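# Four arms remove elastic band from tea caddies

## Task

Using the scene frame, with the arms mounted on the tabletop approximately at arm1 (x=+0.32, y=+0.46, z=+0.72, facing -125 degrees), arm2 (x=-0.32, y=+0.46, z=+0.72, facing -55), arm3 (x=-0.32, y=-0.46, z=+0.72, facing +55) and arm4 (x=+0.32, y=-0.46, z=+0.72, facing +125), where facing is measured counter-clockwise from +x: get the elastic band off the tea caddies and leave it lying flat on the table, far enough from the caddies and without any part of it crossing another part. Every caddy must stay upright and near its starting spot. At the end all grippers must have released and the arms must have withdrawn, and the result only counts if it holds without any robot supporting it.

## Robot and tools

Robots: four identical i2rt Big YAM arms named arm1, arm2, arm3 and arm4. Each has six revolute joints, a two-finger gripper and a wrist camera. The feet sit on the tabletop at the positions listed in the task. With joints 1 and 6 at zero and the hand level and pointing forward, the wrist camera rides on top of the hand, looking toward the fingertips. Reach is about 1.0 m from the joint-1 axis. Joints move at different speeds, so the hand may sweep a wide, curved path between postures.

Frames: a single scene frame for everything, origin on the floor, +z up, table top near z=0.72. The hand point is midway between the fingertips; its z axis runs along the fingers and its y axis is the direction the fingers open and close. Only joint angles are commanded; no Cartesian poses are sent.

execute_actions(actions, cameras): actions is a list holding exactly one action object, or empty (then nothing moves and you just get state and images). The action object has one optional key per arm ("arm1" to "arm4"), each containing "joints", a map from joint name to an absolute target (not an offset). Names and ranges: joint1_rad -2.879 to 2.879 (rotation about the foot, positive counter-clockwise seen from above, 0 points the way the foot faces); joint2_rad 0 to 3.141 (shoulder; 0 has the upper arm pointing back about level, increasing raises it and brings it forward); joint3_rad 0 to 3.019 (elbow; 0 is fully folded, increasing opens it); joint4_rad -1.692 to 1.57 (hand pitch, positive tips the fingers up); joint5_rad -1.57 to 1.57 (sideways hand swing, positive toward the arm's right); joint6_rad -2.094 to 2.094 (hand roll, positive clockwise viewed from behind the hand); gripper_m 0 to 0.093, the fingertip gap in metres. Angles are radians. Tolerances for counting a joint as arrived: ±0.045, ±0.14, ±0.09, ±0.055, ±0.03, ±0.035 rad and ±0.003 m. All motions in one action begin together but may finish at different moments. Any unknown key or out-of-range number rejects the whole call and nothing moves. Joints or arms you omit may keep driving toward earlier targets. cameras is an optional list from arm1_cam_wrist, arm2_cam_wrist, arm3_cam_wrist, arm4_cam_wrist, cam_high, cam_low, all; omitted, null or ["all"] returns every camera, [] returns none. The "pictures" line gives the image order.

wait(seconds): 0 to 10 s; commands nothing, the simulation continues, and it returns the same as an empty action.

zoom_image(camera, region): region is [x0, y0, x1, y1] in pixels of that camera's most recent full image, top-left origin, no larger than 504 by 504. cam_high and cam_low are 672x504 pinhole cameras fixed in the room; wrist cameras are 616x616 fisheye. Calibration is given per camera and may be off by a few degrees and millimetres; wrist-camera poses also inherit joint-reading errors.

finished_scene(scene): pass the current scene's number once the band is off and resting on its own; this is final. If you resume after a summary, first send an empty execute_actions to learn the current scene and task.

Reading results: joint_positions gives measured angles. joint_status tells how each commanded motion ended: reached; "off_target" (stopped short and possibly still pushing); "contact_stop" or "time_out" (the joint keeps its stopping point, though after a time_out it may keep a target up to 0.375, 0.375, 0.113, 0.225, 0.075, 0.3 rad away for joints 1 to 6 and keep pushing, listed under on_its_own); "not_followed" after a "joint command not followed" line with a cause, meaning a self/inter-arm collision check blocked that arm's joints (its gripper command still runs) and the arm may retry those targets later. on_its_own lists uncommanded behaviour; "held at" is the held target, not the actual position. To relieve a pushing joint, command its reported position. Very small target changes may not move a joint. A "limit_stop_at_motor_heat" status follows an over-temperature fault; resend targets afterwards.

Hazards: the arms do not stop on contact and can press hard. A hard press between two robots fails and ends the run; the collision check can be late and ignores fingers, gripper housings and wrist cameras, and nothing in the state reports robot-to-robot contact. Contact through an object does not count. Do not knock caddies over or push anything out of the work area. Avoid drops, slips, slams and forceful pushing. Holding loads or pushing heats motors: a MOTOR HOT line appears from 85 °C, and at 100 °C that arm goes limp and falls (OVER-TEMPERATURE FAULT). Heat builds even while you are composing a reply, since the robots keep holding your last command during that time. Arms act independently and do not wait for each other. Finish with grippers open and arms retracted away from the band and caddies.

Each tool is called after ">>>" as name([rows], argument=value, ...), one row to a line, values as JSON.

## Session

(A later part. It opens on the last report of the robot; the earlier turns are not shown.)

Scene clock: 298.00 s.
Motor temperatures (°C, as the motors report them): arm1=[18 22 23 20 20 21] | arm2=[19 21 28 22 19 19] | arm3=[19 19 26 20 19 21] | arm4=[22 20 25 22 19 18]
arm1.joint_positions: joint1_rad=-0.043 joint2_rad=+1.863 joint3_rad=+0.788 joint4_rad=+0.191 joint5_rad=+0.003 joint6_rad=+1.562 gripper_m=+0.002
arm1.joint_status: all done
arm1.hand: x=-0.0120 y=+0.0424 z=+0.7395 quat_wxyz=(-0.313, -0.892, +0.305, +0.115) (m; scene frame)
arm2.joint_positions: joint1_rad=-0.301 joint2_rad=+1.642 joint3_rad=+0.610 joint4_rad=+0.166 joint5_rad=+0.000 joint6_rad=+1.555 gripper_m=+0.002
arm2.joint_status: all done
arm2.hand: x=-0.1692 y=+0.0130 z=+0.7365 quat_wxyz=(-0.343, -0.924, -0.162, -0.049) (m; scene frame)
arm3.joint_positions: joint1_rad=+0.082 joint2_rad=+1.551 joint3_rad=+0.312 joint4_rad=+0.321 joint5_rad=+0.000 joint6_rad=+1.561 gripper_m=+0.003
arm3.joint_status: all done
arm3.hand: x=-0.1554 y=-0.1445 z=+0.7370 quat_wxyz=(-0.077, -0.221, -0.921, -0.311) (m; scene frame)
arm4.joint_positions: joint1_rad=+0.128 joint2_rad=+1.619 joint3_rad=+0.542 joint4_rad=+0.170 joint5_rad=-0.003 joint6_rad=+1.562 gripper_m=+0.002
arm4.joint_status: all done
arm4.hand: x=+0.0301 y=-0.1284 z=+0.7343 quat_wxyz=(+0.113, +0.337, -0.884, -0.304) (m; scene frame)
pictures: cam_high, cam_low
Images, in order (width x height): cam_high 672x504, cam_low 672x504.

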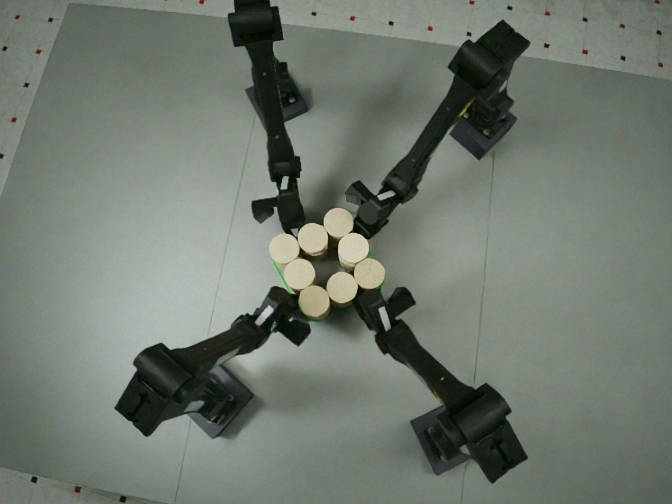

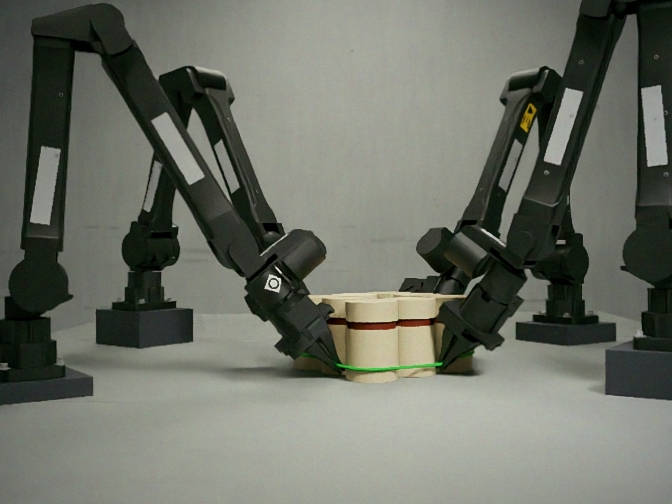

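>>> execute_actions([
  {"arm1":{"joints":{"joint2_rad":1.70,"joint3_rad":0.669,"joint4_rad":0.09}},"arm2":{"joints":{"joint1_rad":-0.38,"joint2_rad":1.46,"joint3_rad":0.554,"joint4_rad":-0.036}},"arm3":{"joints":{"joint2_rad":1.276,"joint3_rad":0.22,"joint4_rad":0.119}},"arm4":{"joints":{"joint2_rad":1.432,"joint3_rad":0.479,"joint4_rad":0.012}}},
], cameras=["cam_low","cam_high"])

>>> zoom_image(camera="cam_high", region=[230, 160, 450, 380])

Scene clock: 327.53 s.
Motor temperatures (°C, as the motors report them): arm1=[18 22 23 20 20 21] | arm2=[19 21 28 22 19 19] | arm3=[19 20 25 20 19 21] | arm4=[22 20 25 22 19 18]
arm1.joint_positions: joint1_rad=-0.043 joint2_rad=+1.686 joint3_rad=+0.692 joint4_rad=+0.114 joint5_rad=+0.003 joint6_rad=+1.562 gripper_m=+0.002
arm1.joint_status: all done
arm1.hand: x=+0.0105 y=+0.0704 z=+0.7810 quat_wxyz=(-0.314, -0.892, +0.305, +0.116) (m; scene frame)
arm2.joint_positions: joint1_rad=-0.364 joint2_rad=+1.458 joint3_rad=+0.569 joint4_rad=-0.013 joint5_rad=-0.013 joint6_rad=+1.555 gripper_m=+0.002
arm2.joint_status: all done
arm2.hand: x=-0.2034 y=+0.0358 z=+0.7735 quat_wxyz=(-0.327, -0.934, -0.135, -0.042) (m; scene frame)
arm3.joint_positions: joint1_rad=+0.083 joint2_rad=+1.276 joint3_rad=+0.234 joint4_rad=+0.143 joint5_rad=-0.003 joint6_rad=+1.563 gripper_m=+0.003
arm3.joint_status: all done
arm3.hand: x=-0.1713 y=-0.1738 z=+0.7734 quat_wxyz=(-0.078, -0.220, -0.918, -0.321) (m; scene frame)
arm4.joint_positions: joint1_rad=+0.125 joint2_rad=+1.430 joint3_rad=+0.487 joint4_rad=+0.030 joint5_rad=-0.001 joint6_rad=+1.562 gripper_m=+0.002
arm4.joint_status: all done
arm4.hand: x=+0.0510 y=-0.1497 z=+0.7702 quat_wxyz=(+0.111, +0.335, -0.886, -0.302) (m; scene frame)
pictures: cam_high, cam_low
Images, in order (width x height): cam_high 672x504, cam_low 672x504.

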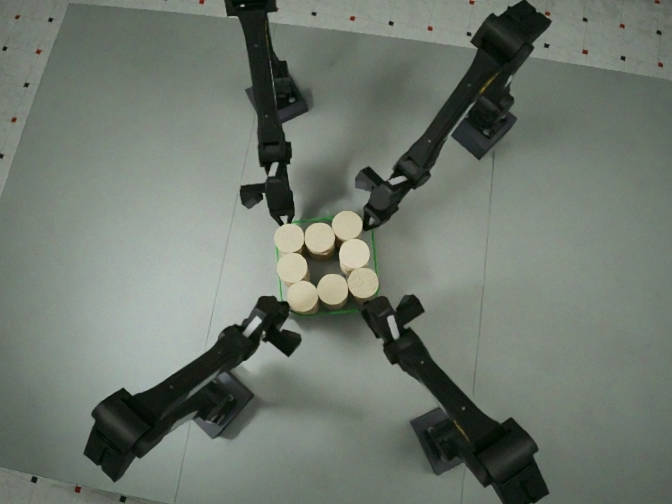

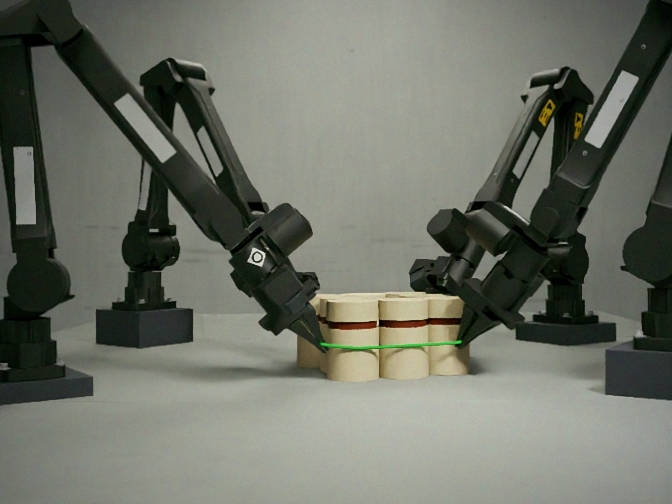

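Region (230, 160, 450, 380) of cam_high's 672x504 image, scaled by 2.291, with more detail than that image has.

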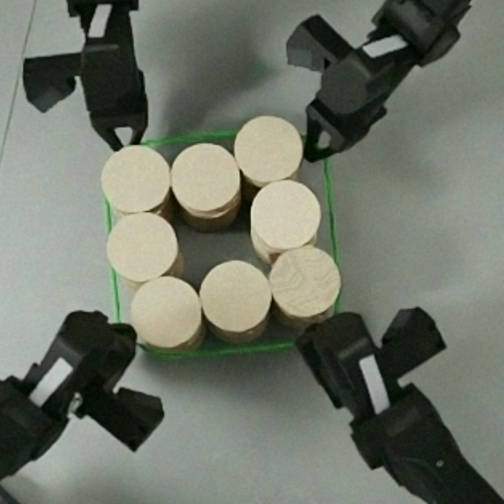

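>>> execute_actions([
  {"arm1":{"joints":{"joint1_rad":-0.15,"joint2_rad":1.655,"joint3_rad":0.64,"joint4_rad":-0.037}},"arm2":{"joints":{"joint1_rad":-0.515,"joint2_rad":1.495,"joint3_rad":0.67,"joint4_rad":-0.183}},"arm3":{"joints":{"joint1_rad":-0.105,"joint2_rad":1.137,"joint3_rad":0.185,"joint4_rad":-0.087}},"arm4":{"joints":{"joint1_rad":-0.038,"joint2_rad":1.399,"joint3_rad":0.53,"joint4_rad":-0.132}}},
], cameras=["cam_low","cam_high"])

>>> zoom_image(camera="cam_high", region=[230, 160, 450, 380])

Scene clock: 346.63 s.
Motor temperatures (°C, as the motors report them): arm1=[18 22 22 20 20 21] | arm2=[19 21 27 21 20 19] | arm3=[19 19 25 20 19 21] | arm4=[22 20 24 22 19 18]
arm1.joint_positions: joint1_rad=-0.139 joint2_rad=+1.641 joint3_rad=+0.685 joint4_rad=+0.016 joint5_rad=-0.009 joint6_rad=+1.562 gripper_m=+0.002
arm1.joint_status: all done
arm1.hand: x=-0.0125 y=+0.1122 z=+0.7851 quat_wxyz=(-0.284, -0.886, +0.349, +0.115) (m; scene frame)
arm2.joint_positions: joint1_rad=-0.460 joint2_rad=+1.485 joint3_rad=+0.672 joint4_rad=-0.150 joint5_rad=-0.040 joint6_rad=+1.555 gripper_m=+0.002
arm2.joint_status: joint1_rad time_out (moved -0.096 of -0.151); the others done
arm2.on_its_own: joint1_rad reads -0.460 and still pushes toward -0.515 since a time_out
arm2.hand: x=-0.2368 y=+0.0080 z=+0.7832 quat_wxyz=(-0.299, -0.949, -0.095, -0.037) (m; scene frame)
arm3.joint_positions: joint1_rad=-0.079 joint2_rad=+1.124 joint3_rad=+0.219 joint4_rad=-0.027 joint5_rad=-0.016 joint6_rad=+1.563 gripper_m=+0.003
arm3.joint_status: joint4_rad time_out (moved -0.170 of -0.230); the others done
arm3.on_its_own: joint4_rad reads -0.027 and still pushes toward -0.087 since a time_out
arm3.hand: x=-0.1411 y=-0.2166 z=+0.7869 quat_wxyz=(-0.092, -0.294, -0.903, -0.301) (m; scene frame)
arm4.joint_positions: joint1_rad=-0.014 joint2_rad=+1.401 joint3_rad=+0.541 joint4_rad=-0.092 joint5_rad=-0.021 joint6_rad=+1.562 gripper_m=+0.002
arm4.joint_status: all done
arm4.hand: x=+0.0902 y=-0.1125 z=+0.7843 quat_wxyz=(+0.094, +0.278, -0.911, -0.288) (m; scene frame)
pictures: cam_high, cam_low
Images, in order (width x height): cam_high 672x504, cam_low 672x504.

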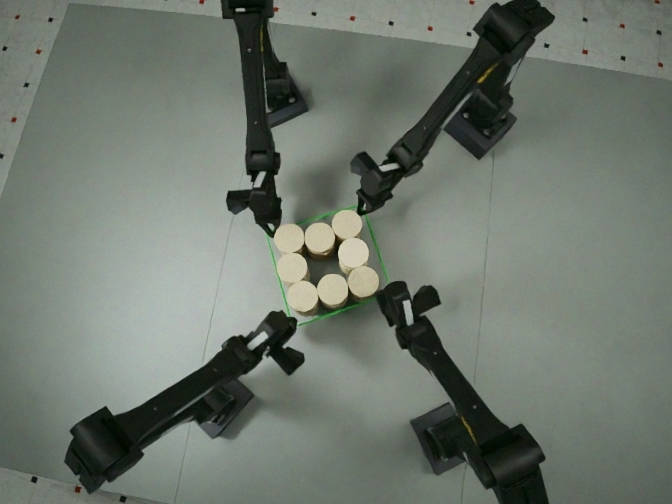

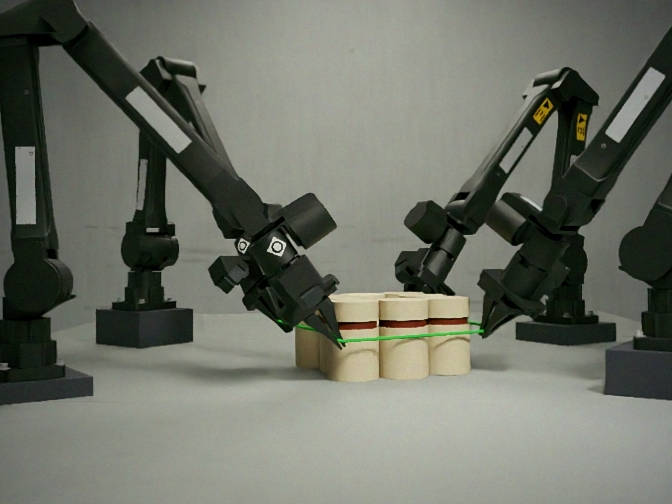

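Region (230, 160, 450, 380) of cam_high's 672x504 image, scaled by 2.291, with more detail than that image has.

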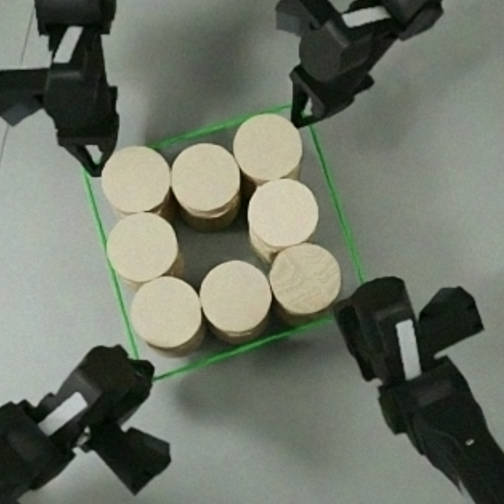

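>>> execute_actions([
  {"arm1":{"joints":{"joint1_rad":-0.262,"joint2_rad":1.755,"joint3_rad":0.76,"joint4_rad":-0.04}},"arm2":{"joints":{"joint1_rad":-0.57,"joint2_rad":1.657,"joint3_rad":0.825,"joint4_rad":-0.175}},"arm3":{"joints":{"joint1_rad":-0.305,"joint2_rad":1.315,"joint3_rad":0.27,"joint4_rad":0.02}},"arm4":{"joints":{"joint1_rad":-0.15,"joint2_rad":1.545,"joint3_rad":0.635,"joint4_rad":-0.105}}},
], cameras=["cam_low","cam_high"])

>>> zoom_image(camera="cam_high", region=[230, 160, 450, 380])

Scene clock: 363.27 s.
Motor temperatures (°C, as the motors report them): arm1=[18 22 22 20 20 21] | arm2=[19 21 27 21 23 19] | arm3=[19 19 24 20 20 21] | arm4=[22 20 24 22 20 18]
arm1.joint_positions: joint1_rad=-0.226 joint2_rad=+1.727 joint3_rad=+0.783 joint4_rad=-0.002 joint5_rad=-0.023 joint6_rad=+1.562 gripper_m=+0.002
arm1.joint_status: all done
arm1.hand: x=-0.0659 y=+0.1179 z=+0.7780 quat_wxyz=(-0.279, -0.871, +0.386, +0.121) (m; scene frame)
arm2.joint_positions: joint1_rad=-0.504 joint2_rad=+1.643 joint3_rad=+0.804 joint4_rad=-0.152 joint5_rad=-0.044 joint6_rad=+1.555 gripper_m=+0.002
arm2.joint_status: joint1_rad time_out (moved -0.044 of -0.110); the others done
arm2.on_its_own: joint1_rad reads -0.504 and still pushes toward -0.570 since a time_out
arm2.hand: x=-0.2503 y=-0.0420 z=+0.7629 quat_wxyz=(-0.287, -0.955, -0.074, -0.032) (m; scene frame)
arm3.joint_positions: joint1_rad=-0.256 joint2_rad=+1.294 joint3_rad=+0.292 joint4_rad=+0.039 joint5_rad=-0.036 joint6_rad=+1.563 gripper_m=+0.003
arm3.joint_status: joint1_rad time_out (moved -0.177 of -0.226); the others done
arm3.on_its_own: joint1_rad reads -0.256 and still pushes toward -0.305 since a time_out
arm3.hand: x=-0.0832 y=-0.2305 z=+0.7727 quat_wxyz=(-0.104, -0.372, -0.879, -0.281) (m; scene frame)
arm4.joint_positions: joint1_rad=-0.104 joint2_rad=+1.533 joint3_rad=+0.636 joint4_rad=-0.092 joint5_rad=-0.034 joint6_rad=+1.562 gripper_m=+0.002
arm4.joint_status: joint1_rad time_out (moved -0.091 of -0.136); the others done
arm4.on_its_own: joint1_rad reads -0.104 and still pushes toward -0.150 since a time_out
arm4.hand: x=+0.1056 y=-0.0655 z=+0.7665 quat_wxyz=(+0.083, +0.240, -0.928, -0.274) (m; scene frame)
pictures: cam_high, cam_low
Images, in order (width x height): cam_high 672x504, cam_low 672x504.

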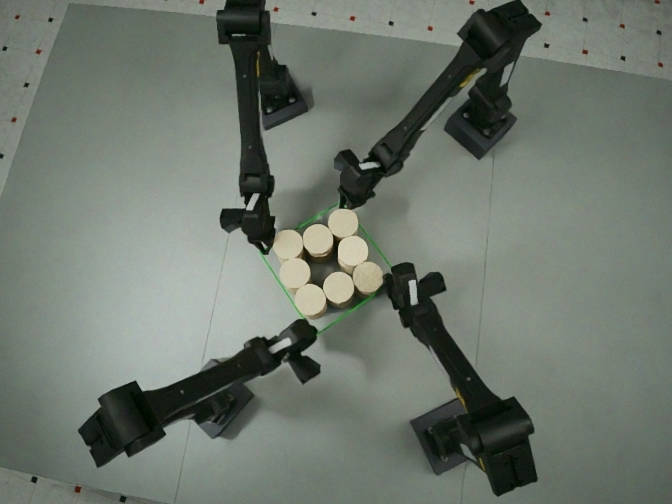

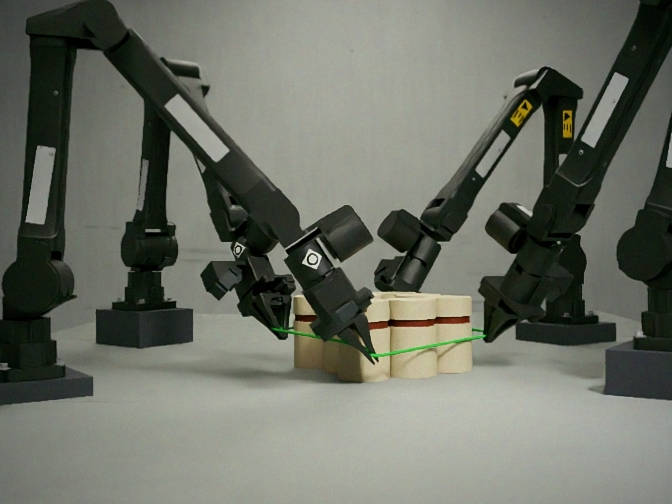

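Region (230, 160, 450, 380) of cam_high's 672x504 image, scaled by 2.291, with more detail than that image has.

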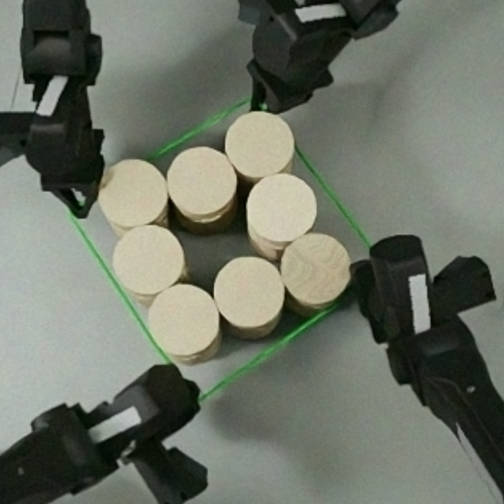

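>>> execute_actions([
  {"arm1":{"joints":{"joint1_rad":-0.225,"joint2_rad":1.685,"joint3_rad":0.66,"joint4_rad":-0.03}},"arm2":{"joints":{"joint1_rad":-0.59,"joint2_rad":1.565,"joint3_rad":0.705,"joint4_rad":-0.175}},"arm3":{"joints":{"joint1_rad":-0.235,"joint2_rad":1.185,"joint3_rad":0.185,"joint4_rad":-0.05}},"arm4":{"joints":{"joint1_rad":-0.13,"joint2_rad":1.45,"joint3_rad":0.53,"joint4_rad":-0.115}}},
], cameras=["cam_low","cam_high"])

>>> zoom_image(camera="cam_high", region=[230, 160, 450, 380])

Scene clock: 377.53 s.
Motor temperatures (°C, as the motors report them): arm1=[18 22 22 20 21 21] | arm2=[19 21 27 21 24 19] | arm3=[19 19 24 20 22 21] | arm4=[22 20 24 22 21 18]
arm1.joint_positions: joint1_rad=-0.186 joint2_rad=+1.672 joint3_rad=+0.713 joint4_rad=+0.007 joint5_rad=-0.023 joint6_rad=+1.562 gripper_m=+0.002
arm1.joint_status: all done
arm1.hand: x=-0.0329 y=+0.1209 z=+0.7801 quat_wxyz=(-0.279, -0.879, +0.369, +0.114) (m; scene frame)
arm2.joint_positions: joint1_rad=-0.505 joint2_rad=+1.562 joint3_rad=+0.734 joint4_rad=-0.153 joint5_rad=-0.055 joint6_rad=+1.555 gripper_m=+0.002
arm2.joint_status: joint1_rad time_out (moved -0.001 of -0.086); the others done
arm2.on_its_own: joint1_rad reads -0.505 and still pushes toward -0.590 since a time_out
arm2.hand: x=-0.2521 y=-0.0165 z=+0.7736 quat_wxyz=(-0.291, -0.953, -0.076, -0.037) (m; scene frame)
arm3.joint_positions: joint1_rad=-0.215 joint2_rad=+1.173 joint3_rad=+0.231 joint4_rad=+0.006 joint5_rad=-0.036 joint6_rad=+1.563 gripper_m=+0.003
arm3.joint_status: joint4_rad time_out (moved -0.033 of -0.089); the others done
arm3.on_its_own: joint4_rad reads +0.006 and still pushes toward -0.050 since a time_out
arm3.hand: x=-0.1078 y=-0.2362 z=+0.7825 quat_wxyz=(-0.103, -0.352, -0.882, -0.296) (m; scene frame)
arm4.joint_positions: joint1_rad=-0.087 joint2_rad=+1.446 joint3_rad=+0.556 joint4_rad=-0.091 joint5_rad=-0.036 joint6_rad=+1.562 gripper_m=+0.002
arm4.joint_status: all done
arm4.hand: x=+0.1126 y=-0.0955 z=+0.7727 quat_wxyz=(+0.087, +0.248, -0.925, -0.276) (m; scene frame)
pictures: cam_high, cam_low
Images, in order (width x height): cam_high 672x504, cam_low 672x504.

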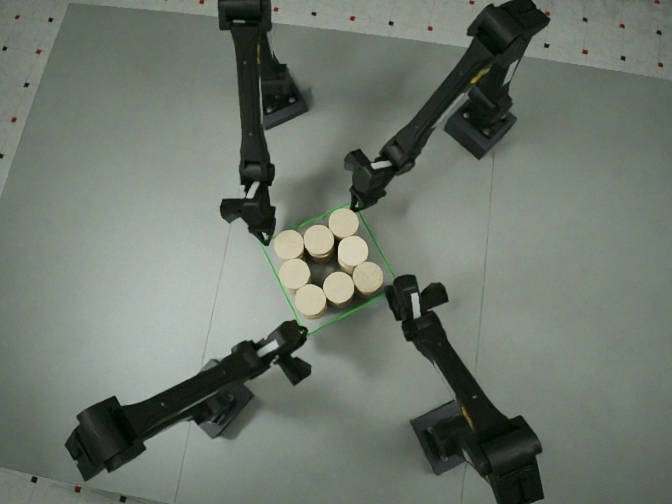

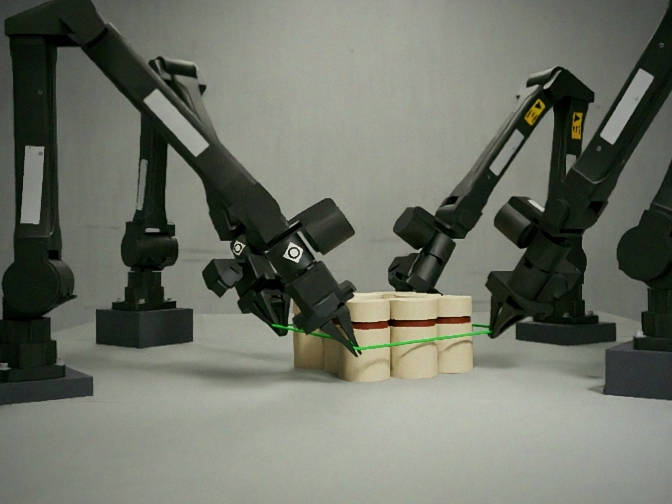

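Region (230, 160, 450, 380) of cam_high's 672x504 image, scaled by 2.291, with more detail than that image has.

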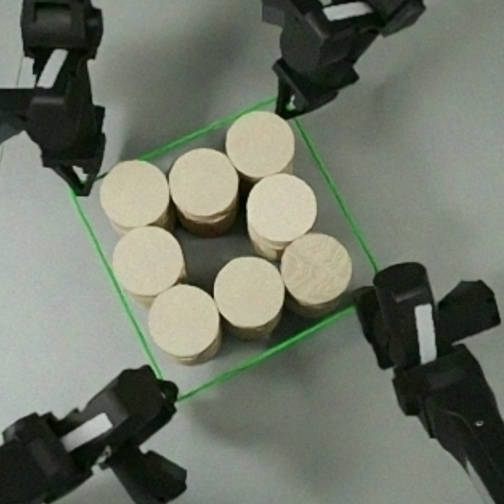

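>>> execute_actions([
  {"arm1":{"joints":{"joint2_rad":1.585,"joint3_rad":0.685,"joint4_rad":-0.165}},"arm2":{"joints":{"joint2_rad":1.48,"joint3_rad":0.73,"joint4_rad":-0.305}},"arm3":{"joints":{"joint2_rad":0.99,"joint3_rad":0.235,"joint4_rad":-0.295}},"arm4":{"joints":{"joint2_rad":1.355,"joint3_rad":0.57,"joint4_rad":-0.265}}},
], cameras=["cam_low","cam_high"])

Scene clock: 404.97 s.
Motor temperatures (°C, as the motors report them): arm1=[18 22 21 20 21 21] | arm2=[20 21 26 21 29 19] | arm3=[19 19 24 20 24 21] | arm4=[22 20 23 22 22 18]
arm1.joint_positions: joint1_rad=-0.186 joint2_rad=+1.566 joint3_rad=+0.726 joint4_rad=-0.111 joint5_rad=-0.023 joint6_rad=+1.562 gripper_m=+0.002
arm1.joint_status: all done
arm1.hand: x=-0.0302 y=+0.1231 z=+0.8178 quat_wxyz=(-0.280, -0.879, +0.369, +0.114) (m; scene frame)
arm2.joint_positions: joint1_rad=-0.505 joint2_rad=+1.466 joint3_rad=+0.734 joint4_rad=-0.261 joint5_rad=-0.056 joint6_rad=+1.555 gripper_m=+0.002
arm2.joint_status: all done
arm2.on_its_own: joint1_rad reads -0.505 and still pushes toward -0.590 since a time_out
arm2.hand: x=-0.2533 y=-0.0030 z=+0.8022 quat_wxyz=(-0.285, -0.955, -0.076, -0.038) (m; scene frame)
arm3.joint_positions: joint1_rad=-0.214 joint2_rad=+0.981 joint3_rad=+0.267 joint4_rad=-0.228 joint5_rad=-0.037 joint6_rad=+1.563 gripper_m=+0.003
arm3.joint_status: joint4_rad time_out (moved -0.235 of -0.301); the others done
arm3.on_its_own: joint4_rad reads -0.228 and still pushes toward -0.295 since a time_out
arm3.hand: x=-0.1135 y=-0.2412 z=+0.8172 quat_wxyz=(-0.101, -0.351, -0.884, -0.293) (m; scene frame)
arm4.joint_positions: joint1_rad=-0.087 joint2_rad=+1.345 joint3_rad=+0.581 joint4_rad=-0.217 joint5_rad=-0.037 joint6_rad=+1.562 gripper_m=+0.002
arm4.joint_status: all done
arm4.hand: x=+0.1142 y=-0.0987 z=+0.8053 quat_wxyz=(+0.087, +0.248, -0.925, -0.276) (m; scene frame)
pictures: cam_high, cam_low
Images, in order (width x height): cam_high 672x504, cam_low 672x504.

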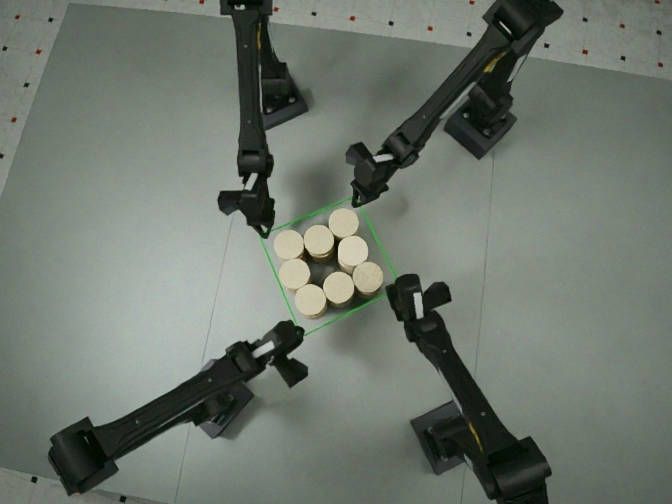

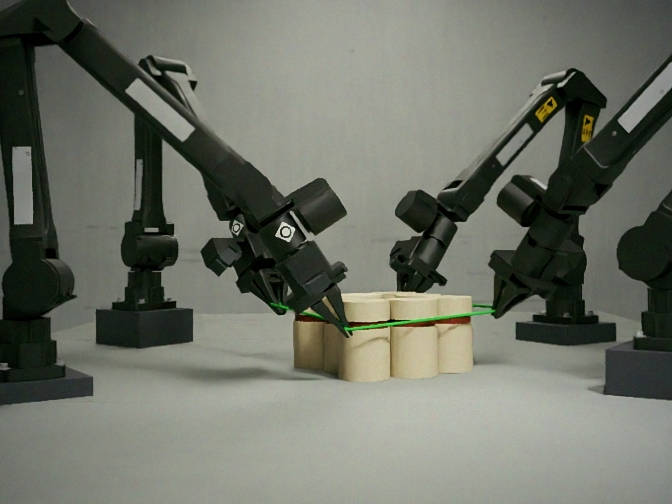

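Good; continuing.

>>> execute_actions([
  {"arm1":{"joints":{"joint2_rad":1.485,"joint3_rad":0.72,"joint4_rad":-0.29}},"arm2":{"joints":{"joint2_rad":1.40,"joint3_rad":0.79,"joint4_rad":-0.43}},"arm3":{"joints":{"joint2_rad":0.855,"joint3_rad":0.305,"joint4_rad":-0.485}},"arm4":{"joints":{"joint2_rad":1.262,"joint3_rad":0.63,"joint4_rad":-0.41}}},
], cameras=["cam_low"])

>>> execute_actions([
  {"arm1":{"joints":{"joint2_rad":1.385,"joint3_rad":0.77,"joint4_rad":-0.40}},"arm2":{"joints":{"joint2_rad":1.30,"joint3_rad":0.86,"joint4_rad":-0.55}},"arm3":{"joints":{"joint2_rad":0.77,"joint3_rad":0.40,"joint4_rad":-0.635}},"arm4":{"joints":{"joint2_rad":1.17,"joint3_rad":0.71,"joint4_rad":-0.54}}},
], cameras=["cam_low","cam_high"])

Scene clock: 414.53 s.
Motor temperatures (°C, as the motors report them): arm1=[18 22 22 20 22 21] | arm2=[20 21 26 21 30 19] | arm3=[19 19 24 20 25 21] | arm4=[22 20 24 22 22 18]
arm1.joint_positions: joint1_rad=-0.186 joint2_rad=+1.469 joint3_rad=+0.758 joint4_rad=-0.235 joint5_rad=-0.023 joint6_rad=+1.562 gripper_m=+0.002
arm1.joint_status: joint4_rad time_out (moved -0.124 of -0.179); the others done
arm1.on_its_own: joint4_rad reads -0.235 and still pushes toward -0.290 since a time_out
arm1.hand: x=-0.0292 y=+0.1237 z=+0.8584 quat_wxyz=(-0.282, -0.878, +0.368, +0.115) (m; scene frame)
arm2.joint_positions: joint1_rad=-0.505 joint2_rad=+1.388 joint3_rad=+0.789 joint4_rad=-0.389 joint5_rad=-0.056 joint6_rad=+1.555 gripper_m=+0.002
arm2.joint_status: all done
arm2.on_its_own: joint1_rad reads -0.505 and still pushes toward -0.590 since a time_out
arm2.hand: x=-0.2526 y=-0.0051 z=+0.8440 quat_wxyz=(-0.288, -0.954, -0.076, -0.038) (m; scene frame)
arm3.joint_positions: joint1_rad=-0.214 joint2_rad=+0.848 joint3_rad=+0.329 joint4_rad=-0.417 joint5_rad=-0.037 joint6_rad=+1.563 gripper_m=+0.003
arm3.joint_status: joint4_rad time_out (moved -0.189 of -0.257); the others done
arm3.on_its_own: joint4_rad reads -0.417 and still pushes toward -0.485 since a time_out
arm3.hand: x=-0.1144 y=-0.2422 z=+0.8549 quat_wxyz=(-0.102, -0.351, -0.883, -0.295) (m; scene frame)
arm4.joint_positions: joint1_rad=-0.087 joint2_rad=+1.253 joint3_rad=+0.636 joint4_rad=-0.363 joint5_rad=-0.038 joint6_rad=+1.562 gripper_m=+0.002
arm4.joint_status: all done
arm4.hand: x=+0.1137 y=-0.0980 z=+0.8451 quat_wxyz=(+0.088, +0.248, -0.924, -0.276) (m; scene frame)
pictures: cam_low
Images, in order (width x height): cam_low 672x504.

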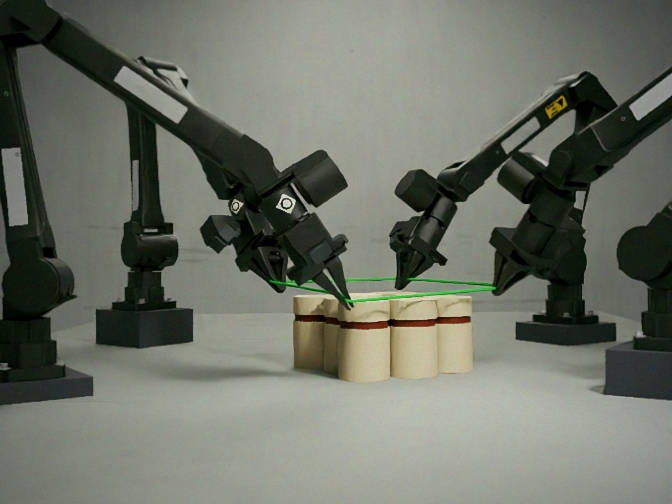

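not run: a stop came earlier in this reply.

>>> execute_actions([
  {"arm1":{"joints":{"joint2_rad":1.36,"joint3_rad":0.82,"joint4_rad":-0.40}},"arm2":{"joints":{"joint1_rad":-0.53,"joint2_rad":1.27,"joint3_rad":0.88,"joint4_rad":-0.55}},"arm3":{"joints":{"joint2_rad":0.76,"joint3_rad":0.45,"joint4_rad":-0.635}},"arm4":{"joints":{"joint2_rad":1.14,"joint3_rad":0.74,"joint4_rad":-0.54}}},
], cameras=["cam_low","cam_high"])

Scene clock: 435.43 s.
Motor temperatures (°C, as the motors report them): arm1=[18 22 22 20 22 21] | arm2=[20 21 28 21 31 19] | arm3=[19 19 26 20 26 21] | arm4=[22 20 25 22 23 18]
arm1.joint_positions: joint1_rad=-0.186 joint2_rad=+1.345 joint3_rad=+0.837 joint4_rad=-0.363 joint5_rad=-0.023 joint6_rad=+1.562 gripper_m=+0.002
arm1.joint_status: all done
arm1.hand: x=-0.0370 y=+0.1154 z=+0.9335 quat_wxyz=(-0.314, -0.868, +0.363, +0.129) (m; scene frame)
arm2.joint_positions: joint1_rad=-0.467 joint2_rad=+1.262 joint3_rad=+0.871 joint4_rad=-0.515 joint5_rad=-0.045 joint6_rad=+1.555 gripper_m=+0.002
arm2.joint_status: joint1_rad time_out (moved +0.037 of -0.025); the others done
arm2.on_its_own: joint1_rad reads -0.467 and still pushes toward -0.530 since a time_out
arm2.hand: x=-0.2355 y=-0.0080 z=+0.9221 quat_wxyz=(-0.326, -0.940, -0.092, -0.041) (m; scene frame)
arm3.joint_positions: joint1_rad=-0.214 joint2_rad=+0.760 joint3_rad=+0.464 joint4_rad=-0.580 joint5_rad=-0.035 joint6_rad=+1.563 gripper_m=+0.003
arm3.joint_status: all done
arm3.hand: x=-0.1020 y=-0.2302 z=+0.9233 quat_wxyz=(-0.114, -0.347, -0.874, -0.321) (m; scene frame)
arm4.joint_positions: joint1_rad=-0.087 joint2_rad=+1.137 joint3_rad=+0.736 joint4_rad=-0.503 joint5_rad=-0.035 joint6_rad=+1.562 gripper_m=+0.002
arm4.joint_status: all done
arm4.hand: x=+0.1083 y=-0.0876 z=+0.9192 quat_wxyz=(+0.095, +0.245, -0.913, -0.312) (m; scene frame)
pictures: cam_high, cam_low
Images, in order (width x height): cam_high 672x504, cam_low 672x504.

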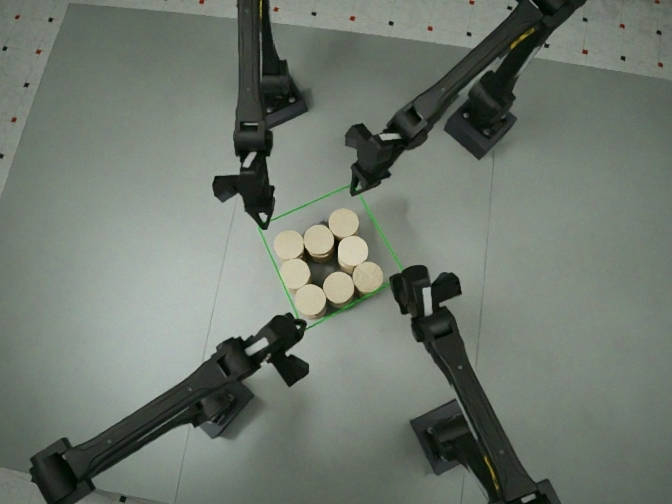

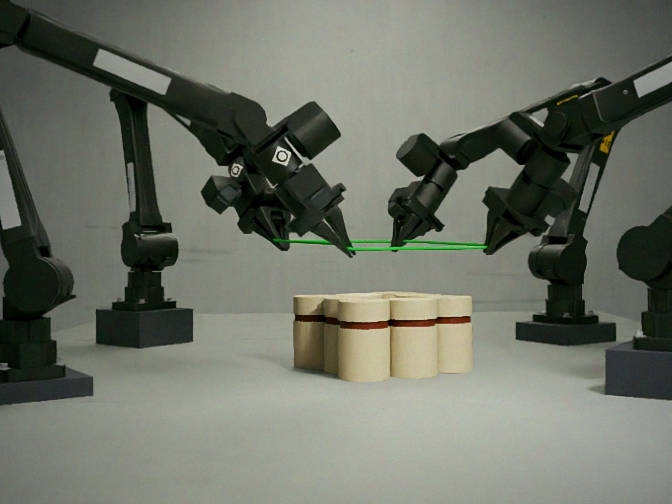

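>>> execute_actions([
  {"arm1":{"joints":{"joint1_rad":0.261,"joint2_rad":1.087,"joint3_rad":0.642,"joint4_rad":-0.555}},"arm2":{"joints":{"joint1_rad":-0.004,"joint2_rad":1.375,"joint3_rad":1.03,"joint4_rad":-0.635}},"arm3":{"joints":{"joint1_rad":-0.311,"joint2_rad":1.29,"joint3_rad":0.855,"joint4_rad":-0.545}},"arm4":{"joints":{"joint1_rad":-0.366,"joint2_rad":0.993,"joint3_rad":0.681,"joint4_rad":-0.689}}},
], cameras=["cam_low","cam_high"])

>>> execute_actions([
  {"arm1":{"joints":{"joint1_rad":0.65,"joint2_rad":1.06,"joint3_rad":0.60,"joint4_rad":-0.53}},"arm2":{"joints":{"joint1_rad":0.22,"joint2_rad":1.565,"joint3_rad":1.23,"joint4_rad":-0.65}},"arm3":{"joints":{"joint1_rad":-0.39,"joint2_rad":1.55,"joint3_rad":1.13,"joint4_rad":-0.56}},"arm4":{"joints":{"joint1_rad":-0.67,"joint2_rad":1.01,"joint3_rad":0.67,"joint4_rad":-0.65}}},
], cameras=["cam_low","cam_high"])

Scene clock: 466.40 s.
Motor temperatures (°C, as the motors report them): arm1=[18 22 23 20 22 21] | arm2=[20 21 30 21 31 19] | arm3=[19 19 28 20 26 21] | arm4=[22 20 27 22 23 18]
arm1.joint_positions: joint1_rad=+0.258 joint2_rad=+1.079 joint3_rad=+0.655 joint4_rad=-0.533 joint5_rad=-0.002 joint6_rad=+1.562 gripper_m=+0.002
arm1.joint_status: all done
arm1.hand: x=+0.1785 y=+0.0923 z=+0.9308 quat_wxyz=(-0.292, -0.939, +0.170, +0.057) (m; scene frame)
arm2.joint_positions: joint1_rad=+0.005 joint2_rad=+1.377 joint3_rad=+1.000 joint4_rad=-0.610 joint5_rad=-0.007 joint6_rad=+1.555 gripper_m=+0.002
arm2.joint_status: all done
arm2.hand: x=-0.0188 y=+0.0530 z=+0.9165 quat_wxyz=(-0.275, -0.907, -0.307, -0.086) (m; scene frame)
arm3.joint_positions: joint1_rad=-0.288 joint2_rad=+1.282 joint3_rad=+0.828 joint4_rad=-0.531 joint5_rad=-0.009 joint6_rad=+1.563 gripper_m=+0.003
arm3.joint_status: all done
arm3.hand: x=+0.0238 y=-0.1567 z=+0.9239 quat_wxyz=(-0.116, -0.390, -0.874, -0.265) (m; scene frame)
arm4.joint_positions: joint1_rad=-0.348 joint2_rad=+0.989 joint3_rad=+0.688 joint4_rad=-0.668 joint5_rad=-0.009 joint6_rad=+1.562 gripper_m=+0.002
arm4.joint_status: all done
arm4.hand: x=+0.2287 y=-0.0963 z=+0.9275 quat_wxyz=(+0.038, +0.121, -0.948, -0.293) (m; scene frame)
pictures: cam_high, cam_low
Images, in order (width x height): cam_high 672x504, cam_low 672x504.

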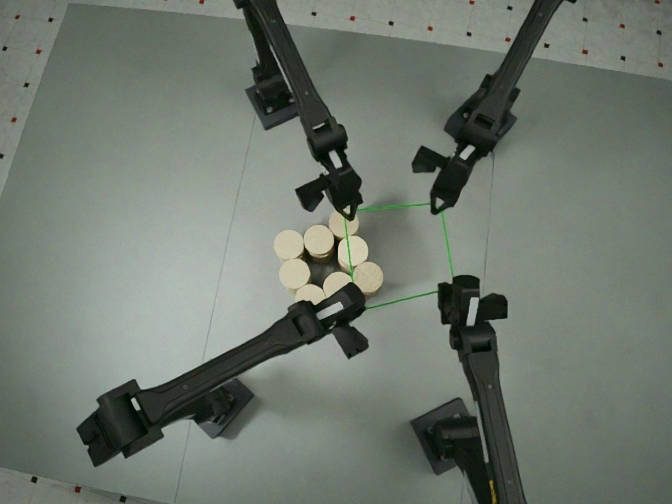

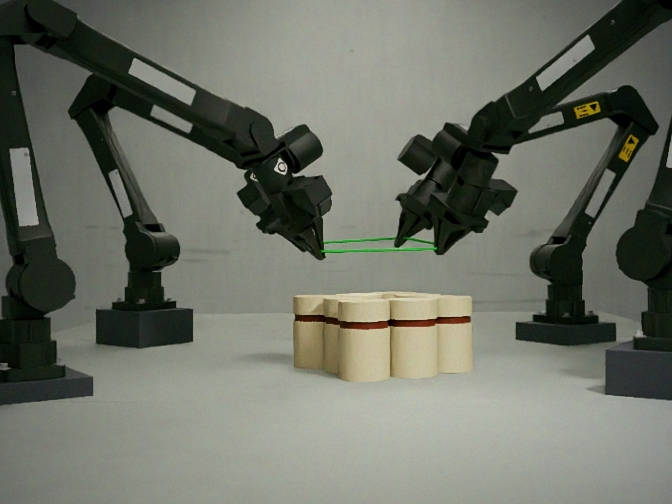

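Scene clock: 467.47 s.
Motor temperatures (°C, as the motors report them): arm1=[18 22 23 20 22 21] | arm2=[20 21 30 21 30 19] | arm3=[19 19 28 20 26 21] | arm4=[22 20 27 22 23 18]
arm1.joint_positions: joint1_rad=+0.637 joint2_rad=+1.069 joint3_rad=+0.610 joint4_rad=-0.523 joint5_rad=+0.006 joint6_rad=+1.564 gripper_m=+0.002
arm1.joint_status: all done
arm1.hand: x=+0.3228 y=+0.0807 z=+0.9133 quat_wxyz=(-0.285, -0.958, -0.008, +0.002) (m; scene frame)
arm2.joint_positions: joint1_rad=+0.229 joint2_rad=+1.569 joint3_rad=+1.189 joint4_rad=-0.629 joint5_rad=+0.001 joint6_rad=+1.555 gripper_m=+0.002
arm2.joint_status: all done
arm2.hand: x=+0.1152 y=+0.0839 z=+0.9052 quat_wxyz=(-0.254, -0.871, -0.407, -0.108) (m; scene frame)
arm3.joint_positions: joint1_rad=-0.377 joint2_rad=+1.536 joint3_rad=+1.098 joint4_rad=-0.541 joint5_rad=-0.007 joint6_rad=+1.563 gripper_m=+0.003
arm3.joint_status: all done
arm3.hand: x=+0.1313 y=-0.1290 z=+0.9283 quat_wxyz=(-0.130, -0.429, -0.855, -0.261) (m; scene frame)
arm4.joint_positions: joint1_rad=-0.662 joint2_rad=+1.008 joint3_rad=+0.674 joint4_rad=-0.655 joint5_rad=-0.007 joint6_rad=+1.562 gripper_m=+0.002
arm4.joint_status: all done
arm4.hand: x=+0.3457 y=-0.0876 z=+0.9159 quat_wxyz=(-0.010, -0.029, -0.958, -0.285) (m; scene frame)
pictures: cam_high, cam_low
Images, in order (width x height): cam_high 672x504, cam_low 672x504.

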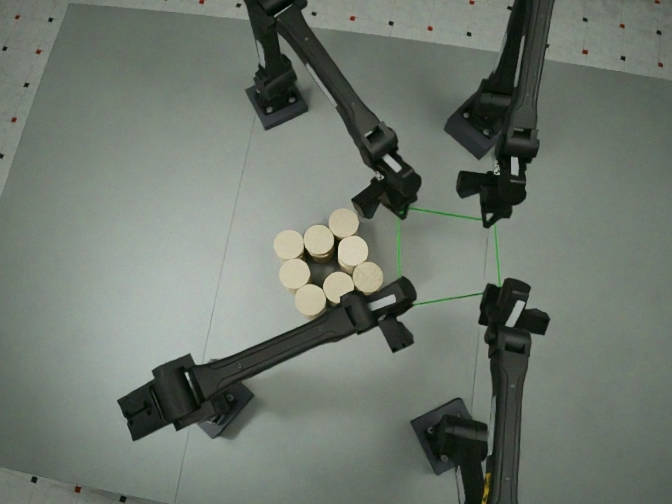

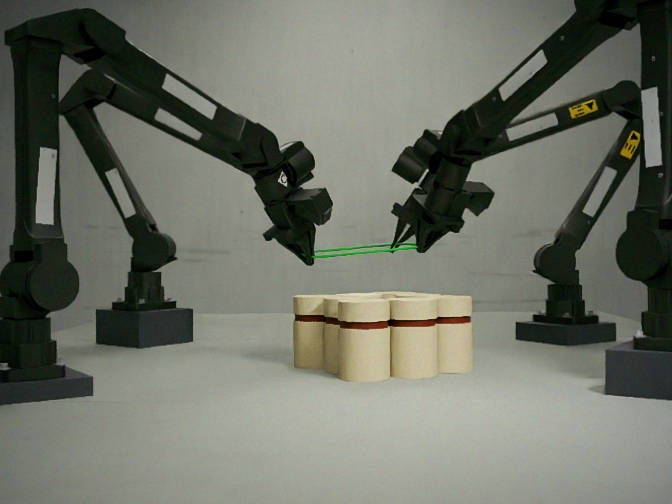

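>>> execute_actions([
  {"arm1":{"joints":{"joint1_rad":0.9,"joint2_rad":1.38,"joint3_rad":0.46,"joint4_rad":-0.085}},"arm2":{"joints":{"joint1_rad":0.355,"joint2_rad":1.91,"joint3_rad":1.39,"joint4_rad":-0.435}},"arm3":{"joints":{"joint1_rad":-0.435,"joint2_rad":1.98,"joint3_rad":1.365,"joint4_rad":-0.355}},"arm4":{"joints":{"joint1_rad":-0.86,"joint2_rad":1.27,"joint3_rad":0.51,"joint4_rad":-0.23}}},
])

Scene clock: 487.07 s.
Motor temperatures (°C, as the motors report them): arm1=[18 22 23 20 21 21] | arm2=[20 22 33 21 27 19] | arm3=[19 20 31 20 24 21] | arm4=[22 20 26 22 22 18]
arm1.joint_positions: joint1_rad=+0.895 joint2_rad=+1.366 joint3_rad=+0.474 joint4_rad=-0.086 joint5_rad=+0.006 joint6_rad=+1.569 gripper_m=+0.002
arm1.joint_status: all done
arm1.hand: x=+0.4216 y=+0.0849 z=+0.8059 quat_wxyz=(-0.285, -0.949, -0.128, -0.036) (m; scene frame)
arm2.joint_positions: joint1_rad=+0.360 joint2_rad=+1.925 joint3_rad=+1.359 joint4_rad=-0.449 joint5_rad=+0.000 joint6_rad=+1.556 gripper_m=+0.002
arm2.joint_status: all done
arm2.hand: x=+0.2384 y=+0.0910 z=+0.7927 quat_wxyz=(-0.243, -0.843, -0.463, -0.123) (m; scene frame)
arm3.joint_positions: joint1_rad=-0.432 joint2_rad=+1.984 joint3_rad=+1.348 joint4_rad=-0.363 joint5_rad=-0.001 joint6_rad=+1.563 gripper_m=+0.003
arm3.joint_status: all done
arm3.hand: x=+0.2470 y=-0.0911 z=+0.7997 quat_wxyz=(-0.135, -0.454, -0.845, -0.248) (m; scene frame)
arm4.joint_positions: joint1_rad=-0.852 joint2_rad=+1.275 joint3_rad=+0.520 joint4_rad=-0.238 joint5_rad=-0.006 joint6_rad=+1.562 gripper_m=+0.002
arm4.joint_status: all done
arm4.hand: x=+0.4200 y=-0.0839 z=+0.8049 quat_wxyz=(-0.037, -0.120, -0.951, -0.282) (m; scene frame)
pictures: arm1_cam_wrist, arm2_cam_wrist, arm3_cam_wrist, arm4_cam_wrist, cam_high, cam_low
camera_calibration (this result's frames):
arm1_cam_wrist: T_world_to_cam=[[-0.218199, 0.797184, -0.562927, 0.479206], [0.68926, 0.534241, 0.489394, -0.728542], [0.690876, -0.281217, -0.666038, 0.390985], [0, 0, 0, 1]] pos_world=[0.336595, 0.117153, 0.886713]
arm2_cam_wrist: T_world_to_cam=[[-0.72218, 0.446656, -0.528161, 0.54938], [0.181777, 0.859276, 0.478123, -0.493881], [0.667393, 0.249283, -0.701744, 0.503275], [0, 0, 0, 1]] pos_world=[0.150645, 0.0535379, 0.879467]
arm3_cam_wrist: T_world_to_cam=[[-0.702916, -0.460062, -0.54245, 0.569828], [-0.709561, 0.506434, 0.489947, -0.165401], [0.049309, 0.729293, -0.682422, 0.723821], [0, 0, 0, 1]] pos_world=[0.247489, -0.181957, 0.884093]
arm4_cam_wrist: T_world_to_cam=[[-0.206491, -0.815692, -0.540377, 0.452263], [-0.867631, -0.102654, 0.486497, -0.0303893], [-0.452304, 0.569305, -0.686523, 0.916647], [0, 0, 0, 1]] pos_world=[0.481624, -0.156064, 0.888476]
Images, in order (width x height): arm1_cam_wrist 616x616, arm2_cam_wrist 616x616, arm3_cam_wrist 616x616, arm4_cam_wrist 616x616, cam_high 672x504, cam_low 672x504.

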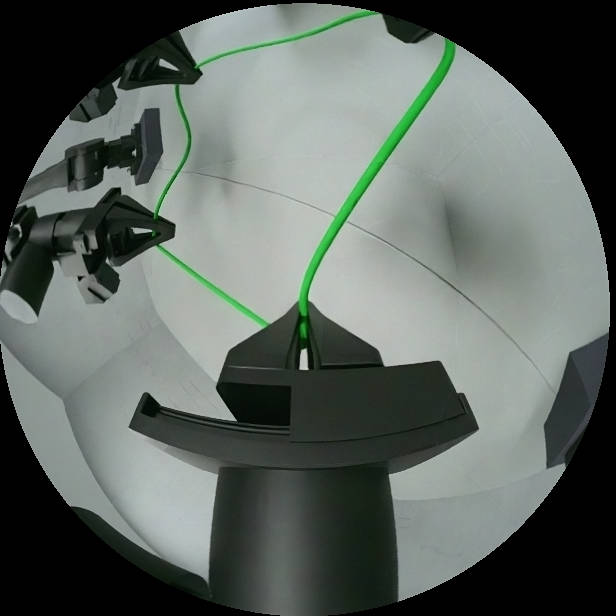

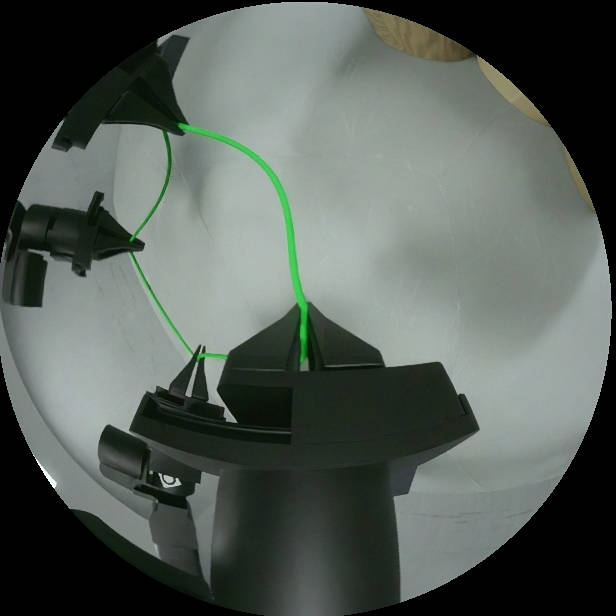

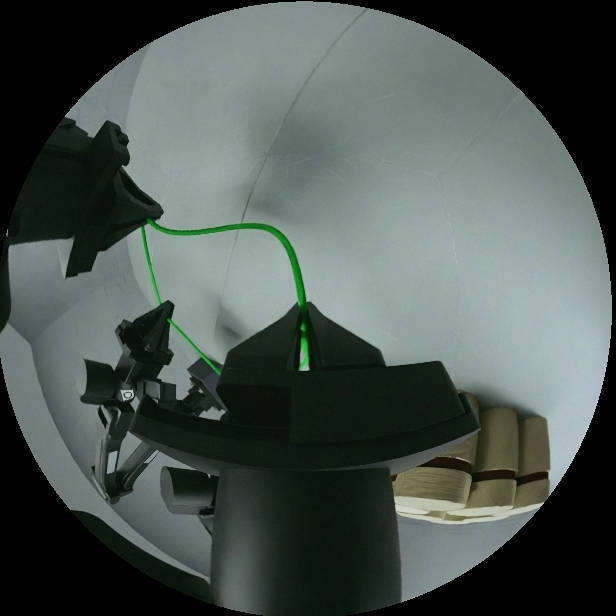

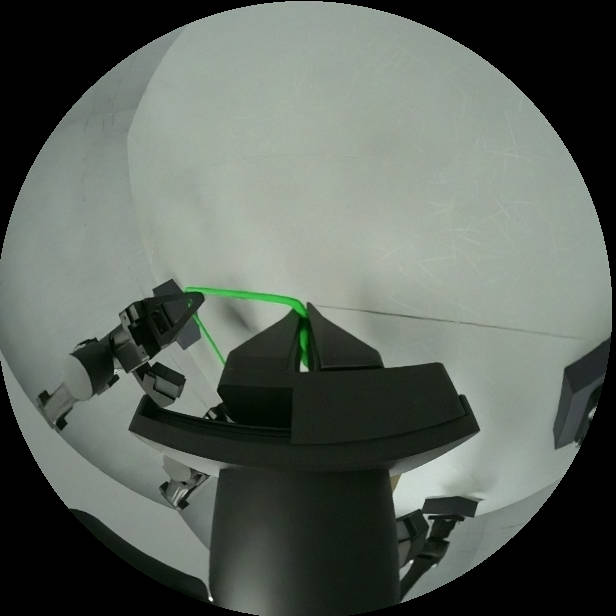

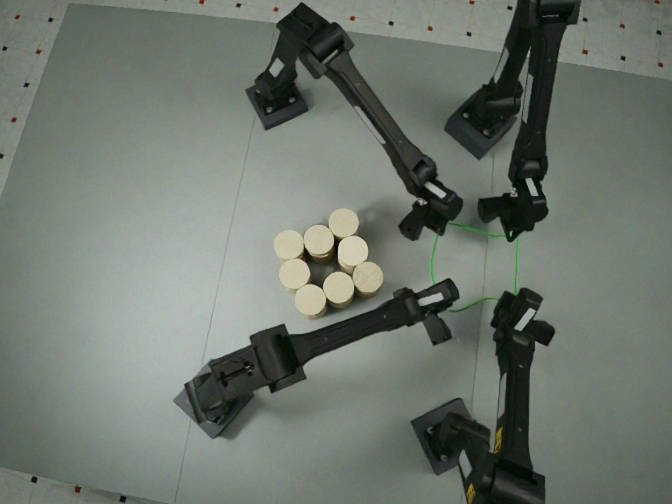

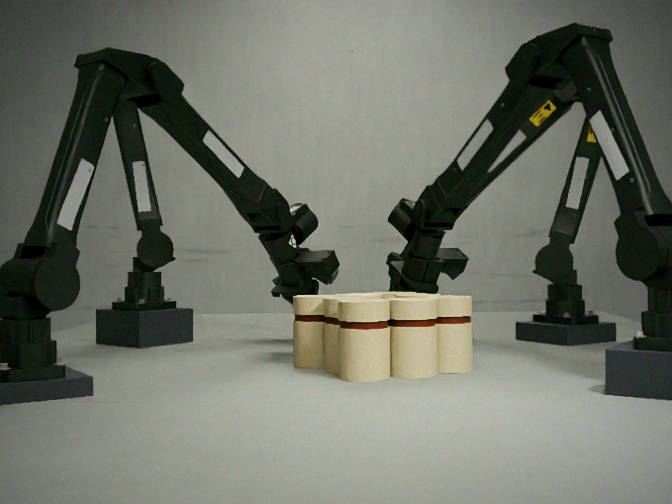

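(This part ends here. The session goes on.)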